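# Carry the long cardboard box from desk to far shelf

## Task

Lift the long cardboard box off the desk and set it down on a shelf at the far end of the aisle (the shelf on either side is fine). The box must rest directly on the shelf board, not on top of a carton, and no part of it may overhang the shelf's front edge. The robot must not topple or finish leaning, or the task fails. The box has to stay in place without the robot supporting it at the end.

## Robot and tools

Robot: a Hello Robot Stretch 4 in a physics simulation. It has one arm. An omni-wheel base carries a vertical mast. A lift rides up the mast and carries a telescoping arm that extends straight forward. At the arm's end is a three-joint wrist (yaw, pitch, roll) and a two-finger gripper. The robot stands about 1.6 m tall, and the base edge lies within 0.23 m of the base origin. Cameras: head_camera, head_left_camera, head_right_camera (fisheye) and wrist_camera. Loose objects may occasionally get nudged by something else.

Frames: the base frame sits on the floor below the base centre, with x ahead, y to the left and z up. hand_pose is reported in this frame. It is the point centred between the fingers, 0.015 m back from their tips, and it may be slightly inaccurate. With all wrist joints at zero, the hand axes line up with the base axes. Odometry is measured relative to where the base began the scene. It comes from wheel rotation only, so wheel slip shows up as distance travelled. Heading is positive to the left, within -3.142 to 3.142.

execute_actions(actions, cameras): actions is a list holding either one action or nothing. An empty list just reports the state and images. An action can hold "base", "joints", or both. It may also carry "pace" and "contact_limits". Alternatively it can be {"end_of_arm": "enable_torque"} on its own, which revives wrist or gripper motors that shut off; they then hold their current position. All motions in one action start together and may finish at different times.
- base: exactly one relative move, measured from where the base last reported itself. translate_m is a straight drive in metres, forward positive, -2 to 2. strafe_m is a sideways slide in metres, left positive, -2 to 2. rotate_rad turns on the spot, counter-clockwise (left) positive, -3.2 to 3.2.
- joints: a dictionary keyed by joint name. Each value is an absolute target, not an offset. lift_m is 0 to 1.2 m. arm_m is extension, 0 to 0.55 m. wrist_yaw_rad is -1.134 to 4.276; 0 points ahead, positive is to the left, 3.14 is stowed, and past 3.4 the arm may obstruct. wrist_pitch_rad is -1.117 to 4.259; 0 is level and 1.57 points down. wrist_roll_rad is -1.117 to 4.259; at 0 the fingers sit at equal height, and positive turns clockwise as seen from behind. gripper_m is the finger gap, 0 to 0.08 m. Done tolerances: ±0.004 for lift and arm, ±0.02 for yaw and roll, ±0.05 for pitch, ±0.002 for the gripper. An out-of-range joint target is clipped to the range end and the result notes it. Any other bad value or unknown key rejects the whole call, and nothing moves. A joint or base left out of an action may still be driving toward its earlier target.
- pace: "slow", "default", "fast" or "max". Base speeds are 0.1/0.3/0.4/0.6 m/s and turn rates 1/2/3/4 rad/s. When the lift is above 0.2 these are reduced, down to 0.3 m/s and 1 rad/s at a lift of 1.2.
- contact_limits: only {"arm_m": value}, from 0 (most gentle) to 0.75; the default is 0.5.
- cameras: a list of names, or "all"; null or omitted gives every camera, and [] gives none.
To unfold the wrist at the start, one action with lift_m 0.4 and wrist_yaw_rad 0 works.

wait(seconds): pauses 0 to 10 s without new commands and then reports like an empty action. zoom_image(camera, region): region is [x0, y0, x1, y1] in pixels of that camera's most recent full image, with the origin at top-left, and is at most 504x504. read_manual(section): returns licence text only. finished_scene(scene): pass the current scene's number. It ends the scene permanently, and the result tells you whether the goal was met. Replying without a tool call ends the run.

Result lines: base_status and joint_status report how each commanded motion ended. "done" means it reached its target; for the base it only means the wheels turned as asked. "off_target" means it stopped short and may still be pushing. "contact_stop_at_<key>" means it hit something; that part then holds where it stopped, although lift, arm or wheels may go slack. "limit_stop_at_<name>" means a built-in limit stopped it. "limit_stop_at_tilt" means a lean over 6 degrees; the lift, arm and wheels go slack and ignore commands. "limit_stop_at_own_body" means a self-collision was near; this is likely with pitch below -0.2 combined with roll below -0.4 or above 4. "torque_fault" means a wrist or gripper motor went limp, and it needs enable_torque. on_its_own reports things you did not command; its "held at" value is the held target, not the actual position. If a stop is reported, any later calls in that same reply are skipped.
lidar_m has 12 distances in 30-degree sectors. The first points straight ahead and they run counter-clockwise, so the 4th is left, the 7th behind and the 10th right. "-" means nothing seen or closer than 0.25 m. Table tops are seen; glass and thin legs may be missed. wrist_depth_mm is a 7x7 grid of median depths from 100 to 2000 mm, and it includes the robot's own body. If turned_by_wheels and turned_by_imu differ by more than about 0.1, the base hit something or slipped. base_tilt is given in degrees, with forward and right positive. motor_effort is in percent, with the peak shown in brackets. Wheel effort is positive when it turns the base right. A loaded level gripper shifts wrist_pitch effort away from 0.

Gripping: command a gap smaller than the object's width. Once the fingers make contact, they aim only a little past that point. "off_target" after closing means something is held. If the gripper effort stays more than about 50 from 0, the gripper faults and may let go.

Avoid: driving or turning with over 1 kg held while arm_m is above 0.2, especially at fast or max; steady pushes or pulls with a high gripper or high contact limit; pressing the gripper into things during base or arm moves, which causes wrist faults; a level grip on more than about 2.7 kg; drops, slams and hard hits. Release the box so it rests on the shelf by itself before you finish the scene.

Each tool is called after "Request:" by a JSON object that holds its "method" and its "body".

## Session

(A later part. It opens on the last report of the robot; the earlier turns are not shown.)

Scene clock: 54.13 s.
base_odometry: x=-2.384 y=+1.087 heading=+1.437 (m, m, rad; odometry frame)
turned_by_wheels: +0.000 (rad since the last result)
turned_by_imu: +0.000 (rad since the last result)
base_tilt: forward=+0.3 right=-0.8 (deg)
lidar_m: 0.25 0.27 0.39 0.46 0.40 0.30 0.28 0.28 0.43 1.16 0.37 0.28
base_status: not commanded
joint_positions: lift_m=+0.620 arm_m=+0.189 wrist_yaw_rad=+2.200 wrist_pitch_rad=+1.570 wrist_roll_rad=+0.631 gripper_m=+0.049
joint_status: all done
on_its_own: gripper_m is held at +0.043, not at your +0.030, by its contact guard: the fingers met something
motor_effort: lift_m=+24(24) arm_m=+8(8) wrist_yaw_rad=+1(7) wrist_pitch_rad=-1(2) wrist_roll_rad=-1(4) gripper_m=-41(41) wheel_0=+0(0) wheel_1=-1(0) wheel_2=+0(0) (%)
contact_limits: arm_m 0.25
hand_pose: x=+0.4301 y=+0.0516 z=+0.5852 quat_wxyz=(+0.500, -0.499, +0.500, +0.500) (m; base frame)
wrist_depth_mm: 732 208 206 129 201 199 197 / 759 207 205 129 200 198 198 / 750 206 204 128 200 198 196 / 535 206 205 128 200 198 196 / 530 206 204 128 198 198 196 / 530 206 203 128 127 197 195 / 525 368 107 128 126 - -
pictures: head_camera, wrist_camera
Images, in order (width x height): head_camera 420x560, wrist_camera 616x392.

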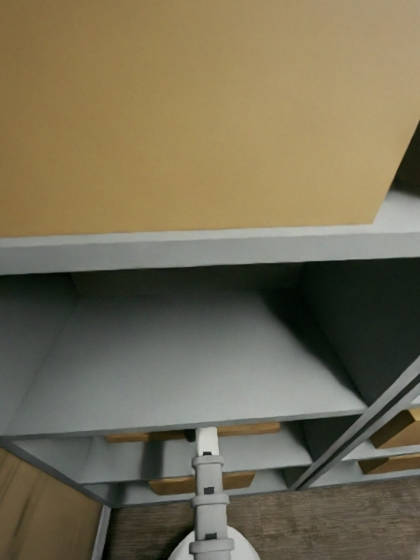

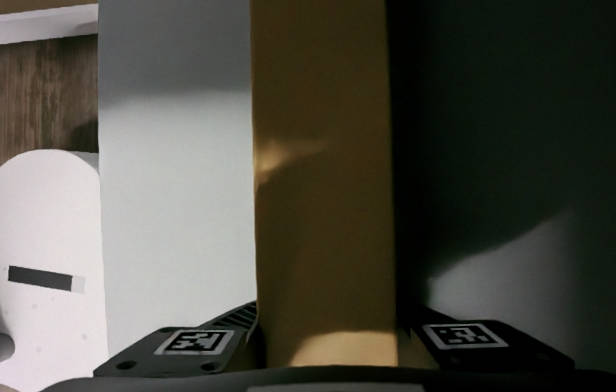

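Request:
{"method": "execute_actions", "body": {"actions": [{"joints": {"lift_m": 0.596}, "pace": "slow"}], "cameras": []}}

Scene clock: 55.27 s.
base_odometry: x=-2.384 y=+1.087 heading=+1.437 (m, m, rad; odometry frame)
turned_by_wheels: +0.000 (rad since the last result)
turned_by_imu: +0.000 (rad since the last result)
base_tilt: forward=+0.2 right=-1.2 (deg)
lidar_m: 0.26 0.28 0.40 0.45 0.42 0.29 0.27 0.30 0.43 1.21 0.41 0.28
base_status: not commanded
joint_positions: lift_m=+0.596 arm_m=+0.189 wrist_yaw_rad=+2.200 wrist_pitch_rad=+1.570 wrist_roll_rad=+0.631 gripper_m=+0.049
joint_status: all done
on_its_own: gripper_m is held at +0.043, not at your +0.030, by its contact guard: the fingers met something
motor_effort: lift_m=+16(22) arm_m=+8(8) wrist_yaw_rad=+1(1) wrist_pitch_rad=-1(0) wrist_roll_rad=+0(0) gripper_m=-42(41) wheel_0=+0(0) wheel_1=+0(0) wheel_2=+0(0) (%)
hand_pose: x=+0.4301 y=+0.0516 z=+0.5619 quat_wxyz=(+0.500, -0.499, +0.500, +0.500) (m; base frame)
wrist_depth_mm: 707 184 182 129 178 177 175 / 732 183 182 129 177 176 175 / 627 183 181 129 177 175 174 / 512 183 181 128 176 175 174 / 508 182 180 128 176 175 173 / 512 182 179 128 127 174 173 / 508 182 107 128 127 - -
pictures: none
No camera images: the call's "cameras" was empty. Leave "cameras" out to get every camera's image.

Request:
{"method": "execute_actions", "body": {"actions": [{"joints": {"gripper_m": 0.08}}], "cameras": []}}

Request:
{"method": "execute_actions", "body": {"actions": [{"joints": {"lift_m": 0.646}}], "cameras": ["wrist_camera"]}}

Scene clock: 56.50 s.
base_odometry: x=-2.384 y=+1.087 heading=+1.437 (m, m, rad; odometry frame)
turned_by_wheels: +0.000 (rad since the last result)
turned_by_imu: +0.000 (rad since the last result)
base_tilt: forward=+0.2 right=-1.1 (deg)
lidar_m: 0.26 0.27 0.41 0.43 0.41 0.30 0.29 0.31 0.42 1.22 0.41 0.27
base_status: not commanded
joint_positions: lift_m=+0.596 arm_m=+0.189 wrist_yaw_rad=+2.200 wrist_pitch_rad=+1.570 wrist_roll_rad=+0.630 gripper_m=+0.080
joint_status: all done
motor_effort: lift_m=+15(16) arm_m=+8(8) wrist_yaw_rad=+0(2) wrist_pitch_rad=-1(2) wrist_roll_rad=-1(1) gripper_m=+1(40) wheel_0=+0(0) wheel_1=-1(1) wheel_2=+0(0) (%)
hand_pose: x=+0.4301 y=+0.0515 z=+0.5619 quat_wxyz=(+0.500, -0.500, +0.500, +0.500) (m; base frame)
wrist_depth_mm: 707 185 182 130 178 177 176 / 723 184 182 130 177 176 175 / 627 183 181 129 177 176 175 / 508 183 181 129 177 175 174 / 508 182 181 129 176 175 174 / 508 182 156 128 135 174 173 / 508 - 130 128 128 109 -
pictures: none
No camera images: the call's "cameras" was empty. Leave "cameras" out to get every camera's image.

Scene clock: 57.60 s.
base_odometry: x=-2.384 y=+1.087 heading=+1.437 (m, m, rad; odometry frame)
turned_by_wheels: +0.000 (rad since the last result)
turned_by_imu: +0.000 (rad since the last result)
base_tilt: forward=+0.3 right=-1.2 (deg)
lidar_m: 0.25 0.29 0.40 0.45 0.42 0.31 0.27 0.29 0.42 1.19 0.40 0.28
base_status: not commanded
joint_positions: lift_m=+0.646 arm_m=+0.189 wrist_yaw_rad=+2.200 wrist_pitch_rad=+1.570 wrist_roll_rad=+0.630 gripper_m=+0.080
joint_status: all done
motor_effort: lift_m=+24(25) arm_m=+9(8) wrist_yaw_rad=+1(0) wrist_pitch_rad=-1(1) wrist_roll_rad=-1(0) gripper_m=+0(1) wheel_0=+0(0) wheel_1=-1(1) wheel_2=+0(0) (%)
hand_pose: x=+0.4301 y=+0.0515 z=+0.6112 quat_wxyz=(+0.500, -0.500, +0.500, +0.500) (m; base frame)
wrist_depth_mm: 741 235 231 180 227 225 224 / 788 233 231 179 226 224 223 / 778 233 231 179 226 224 223 / 559 233 230 178 225 224 221 / 559 232 229 178 224 224 221 / 559 232 228 178 177 221 220 / 554 - 134 177 176 109 -
pictures: wrist_camera
Images, in order (width x height): wrist_camera 616x392.

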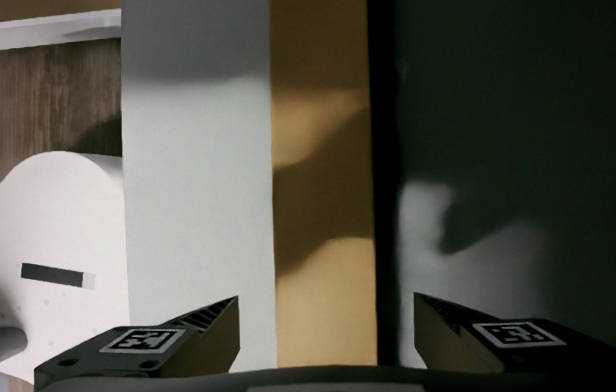

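Request:
{"method": "execute_actions", "body": {"actions": [{"joints": {"arm_m": 0.01}, "contact_limits": {"arm_m": 0.25}, "pace": "fast"}], "cameras": ["head_camera", "wrist_camera"]}}

Scene clock: 59.10 s.
base_odometry: x=-2.384 y=+1.087 heading=+1.437 (m, m, rad; odometry frame)
turned_by_wheels: +0.000 (rad since the last result)
turned_by_imu: +0.000 (rad since the last result)
base_tilt: forward=+0.5 right=-0.9 (deg)
lidar_m: 0.25 0.28 0.40 0.46 0.42 0.29 0.28 0.29 0.44 1.20 0.39 0.29
base_status: not commanded
joint_positions: lift_m=+0.646 arm_m=+0.011 wrist_yaw_rad=+2.200 wrist_pitch_rad=+1.570 wrist_roll_rad=+0.630 gripper_m=+0.080
joint_status: all done
motor_effort: lift_m=+24(24) arm_m=-8(15) wrist_yaw_rad=+1(1) wrist_pitch_rad=-1(2) wrist_roll_rad=-1(0) gripper_m=+0(2) wheel_0=+0(0) wheel_1=-1(0) wheel_2=+0(0) (%)
contact_limits: arm_m 0.25
hand_pose: x=+0.2529 y=+0.0516 z=+0.6112 quat_wxyz=(+0.500, -0.499, +0.500, +0.500) (m; base frame)
wrist_depth_mm: 707 759 768 750 229 226 224 / 732 778 759 768 229 225 224 / 732 759 750 768 233 224 224 / 707 554 549 741 241 224 223 / 661 549 549 750 250 224 222 / 647 549 544 750 255 224 221 / 647 - 134 750 407 109 -
pictures: head_camera, wrist_camera
Images, in order (width x height): head_camera 420x560, wrist_camera 616x392.

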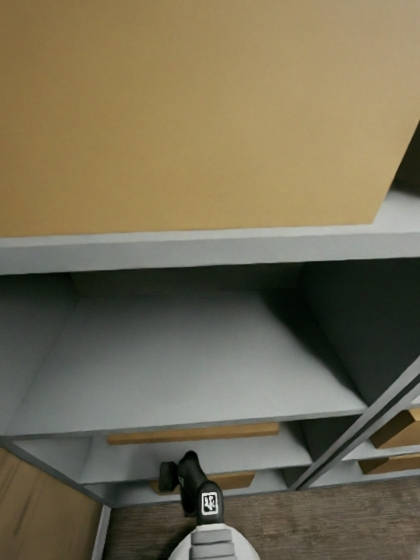

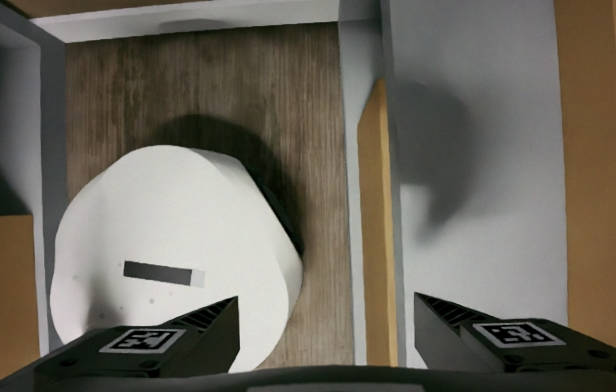

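The box rests on the far shelf, well inside the front edge.

Request:
{"method": "finished_scene", "body": {"scene": 2}}

The scene is finished: the task was done.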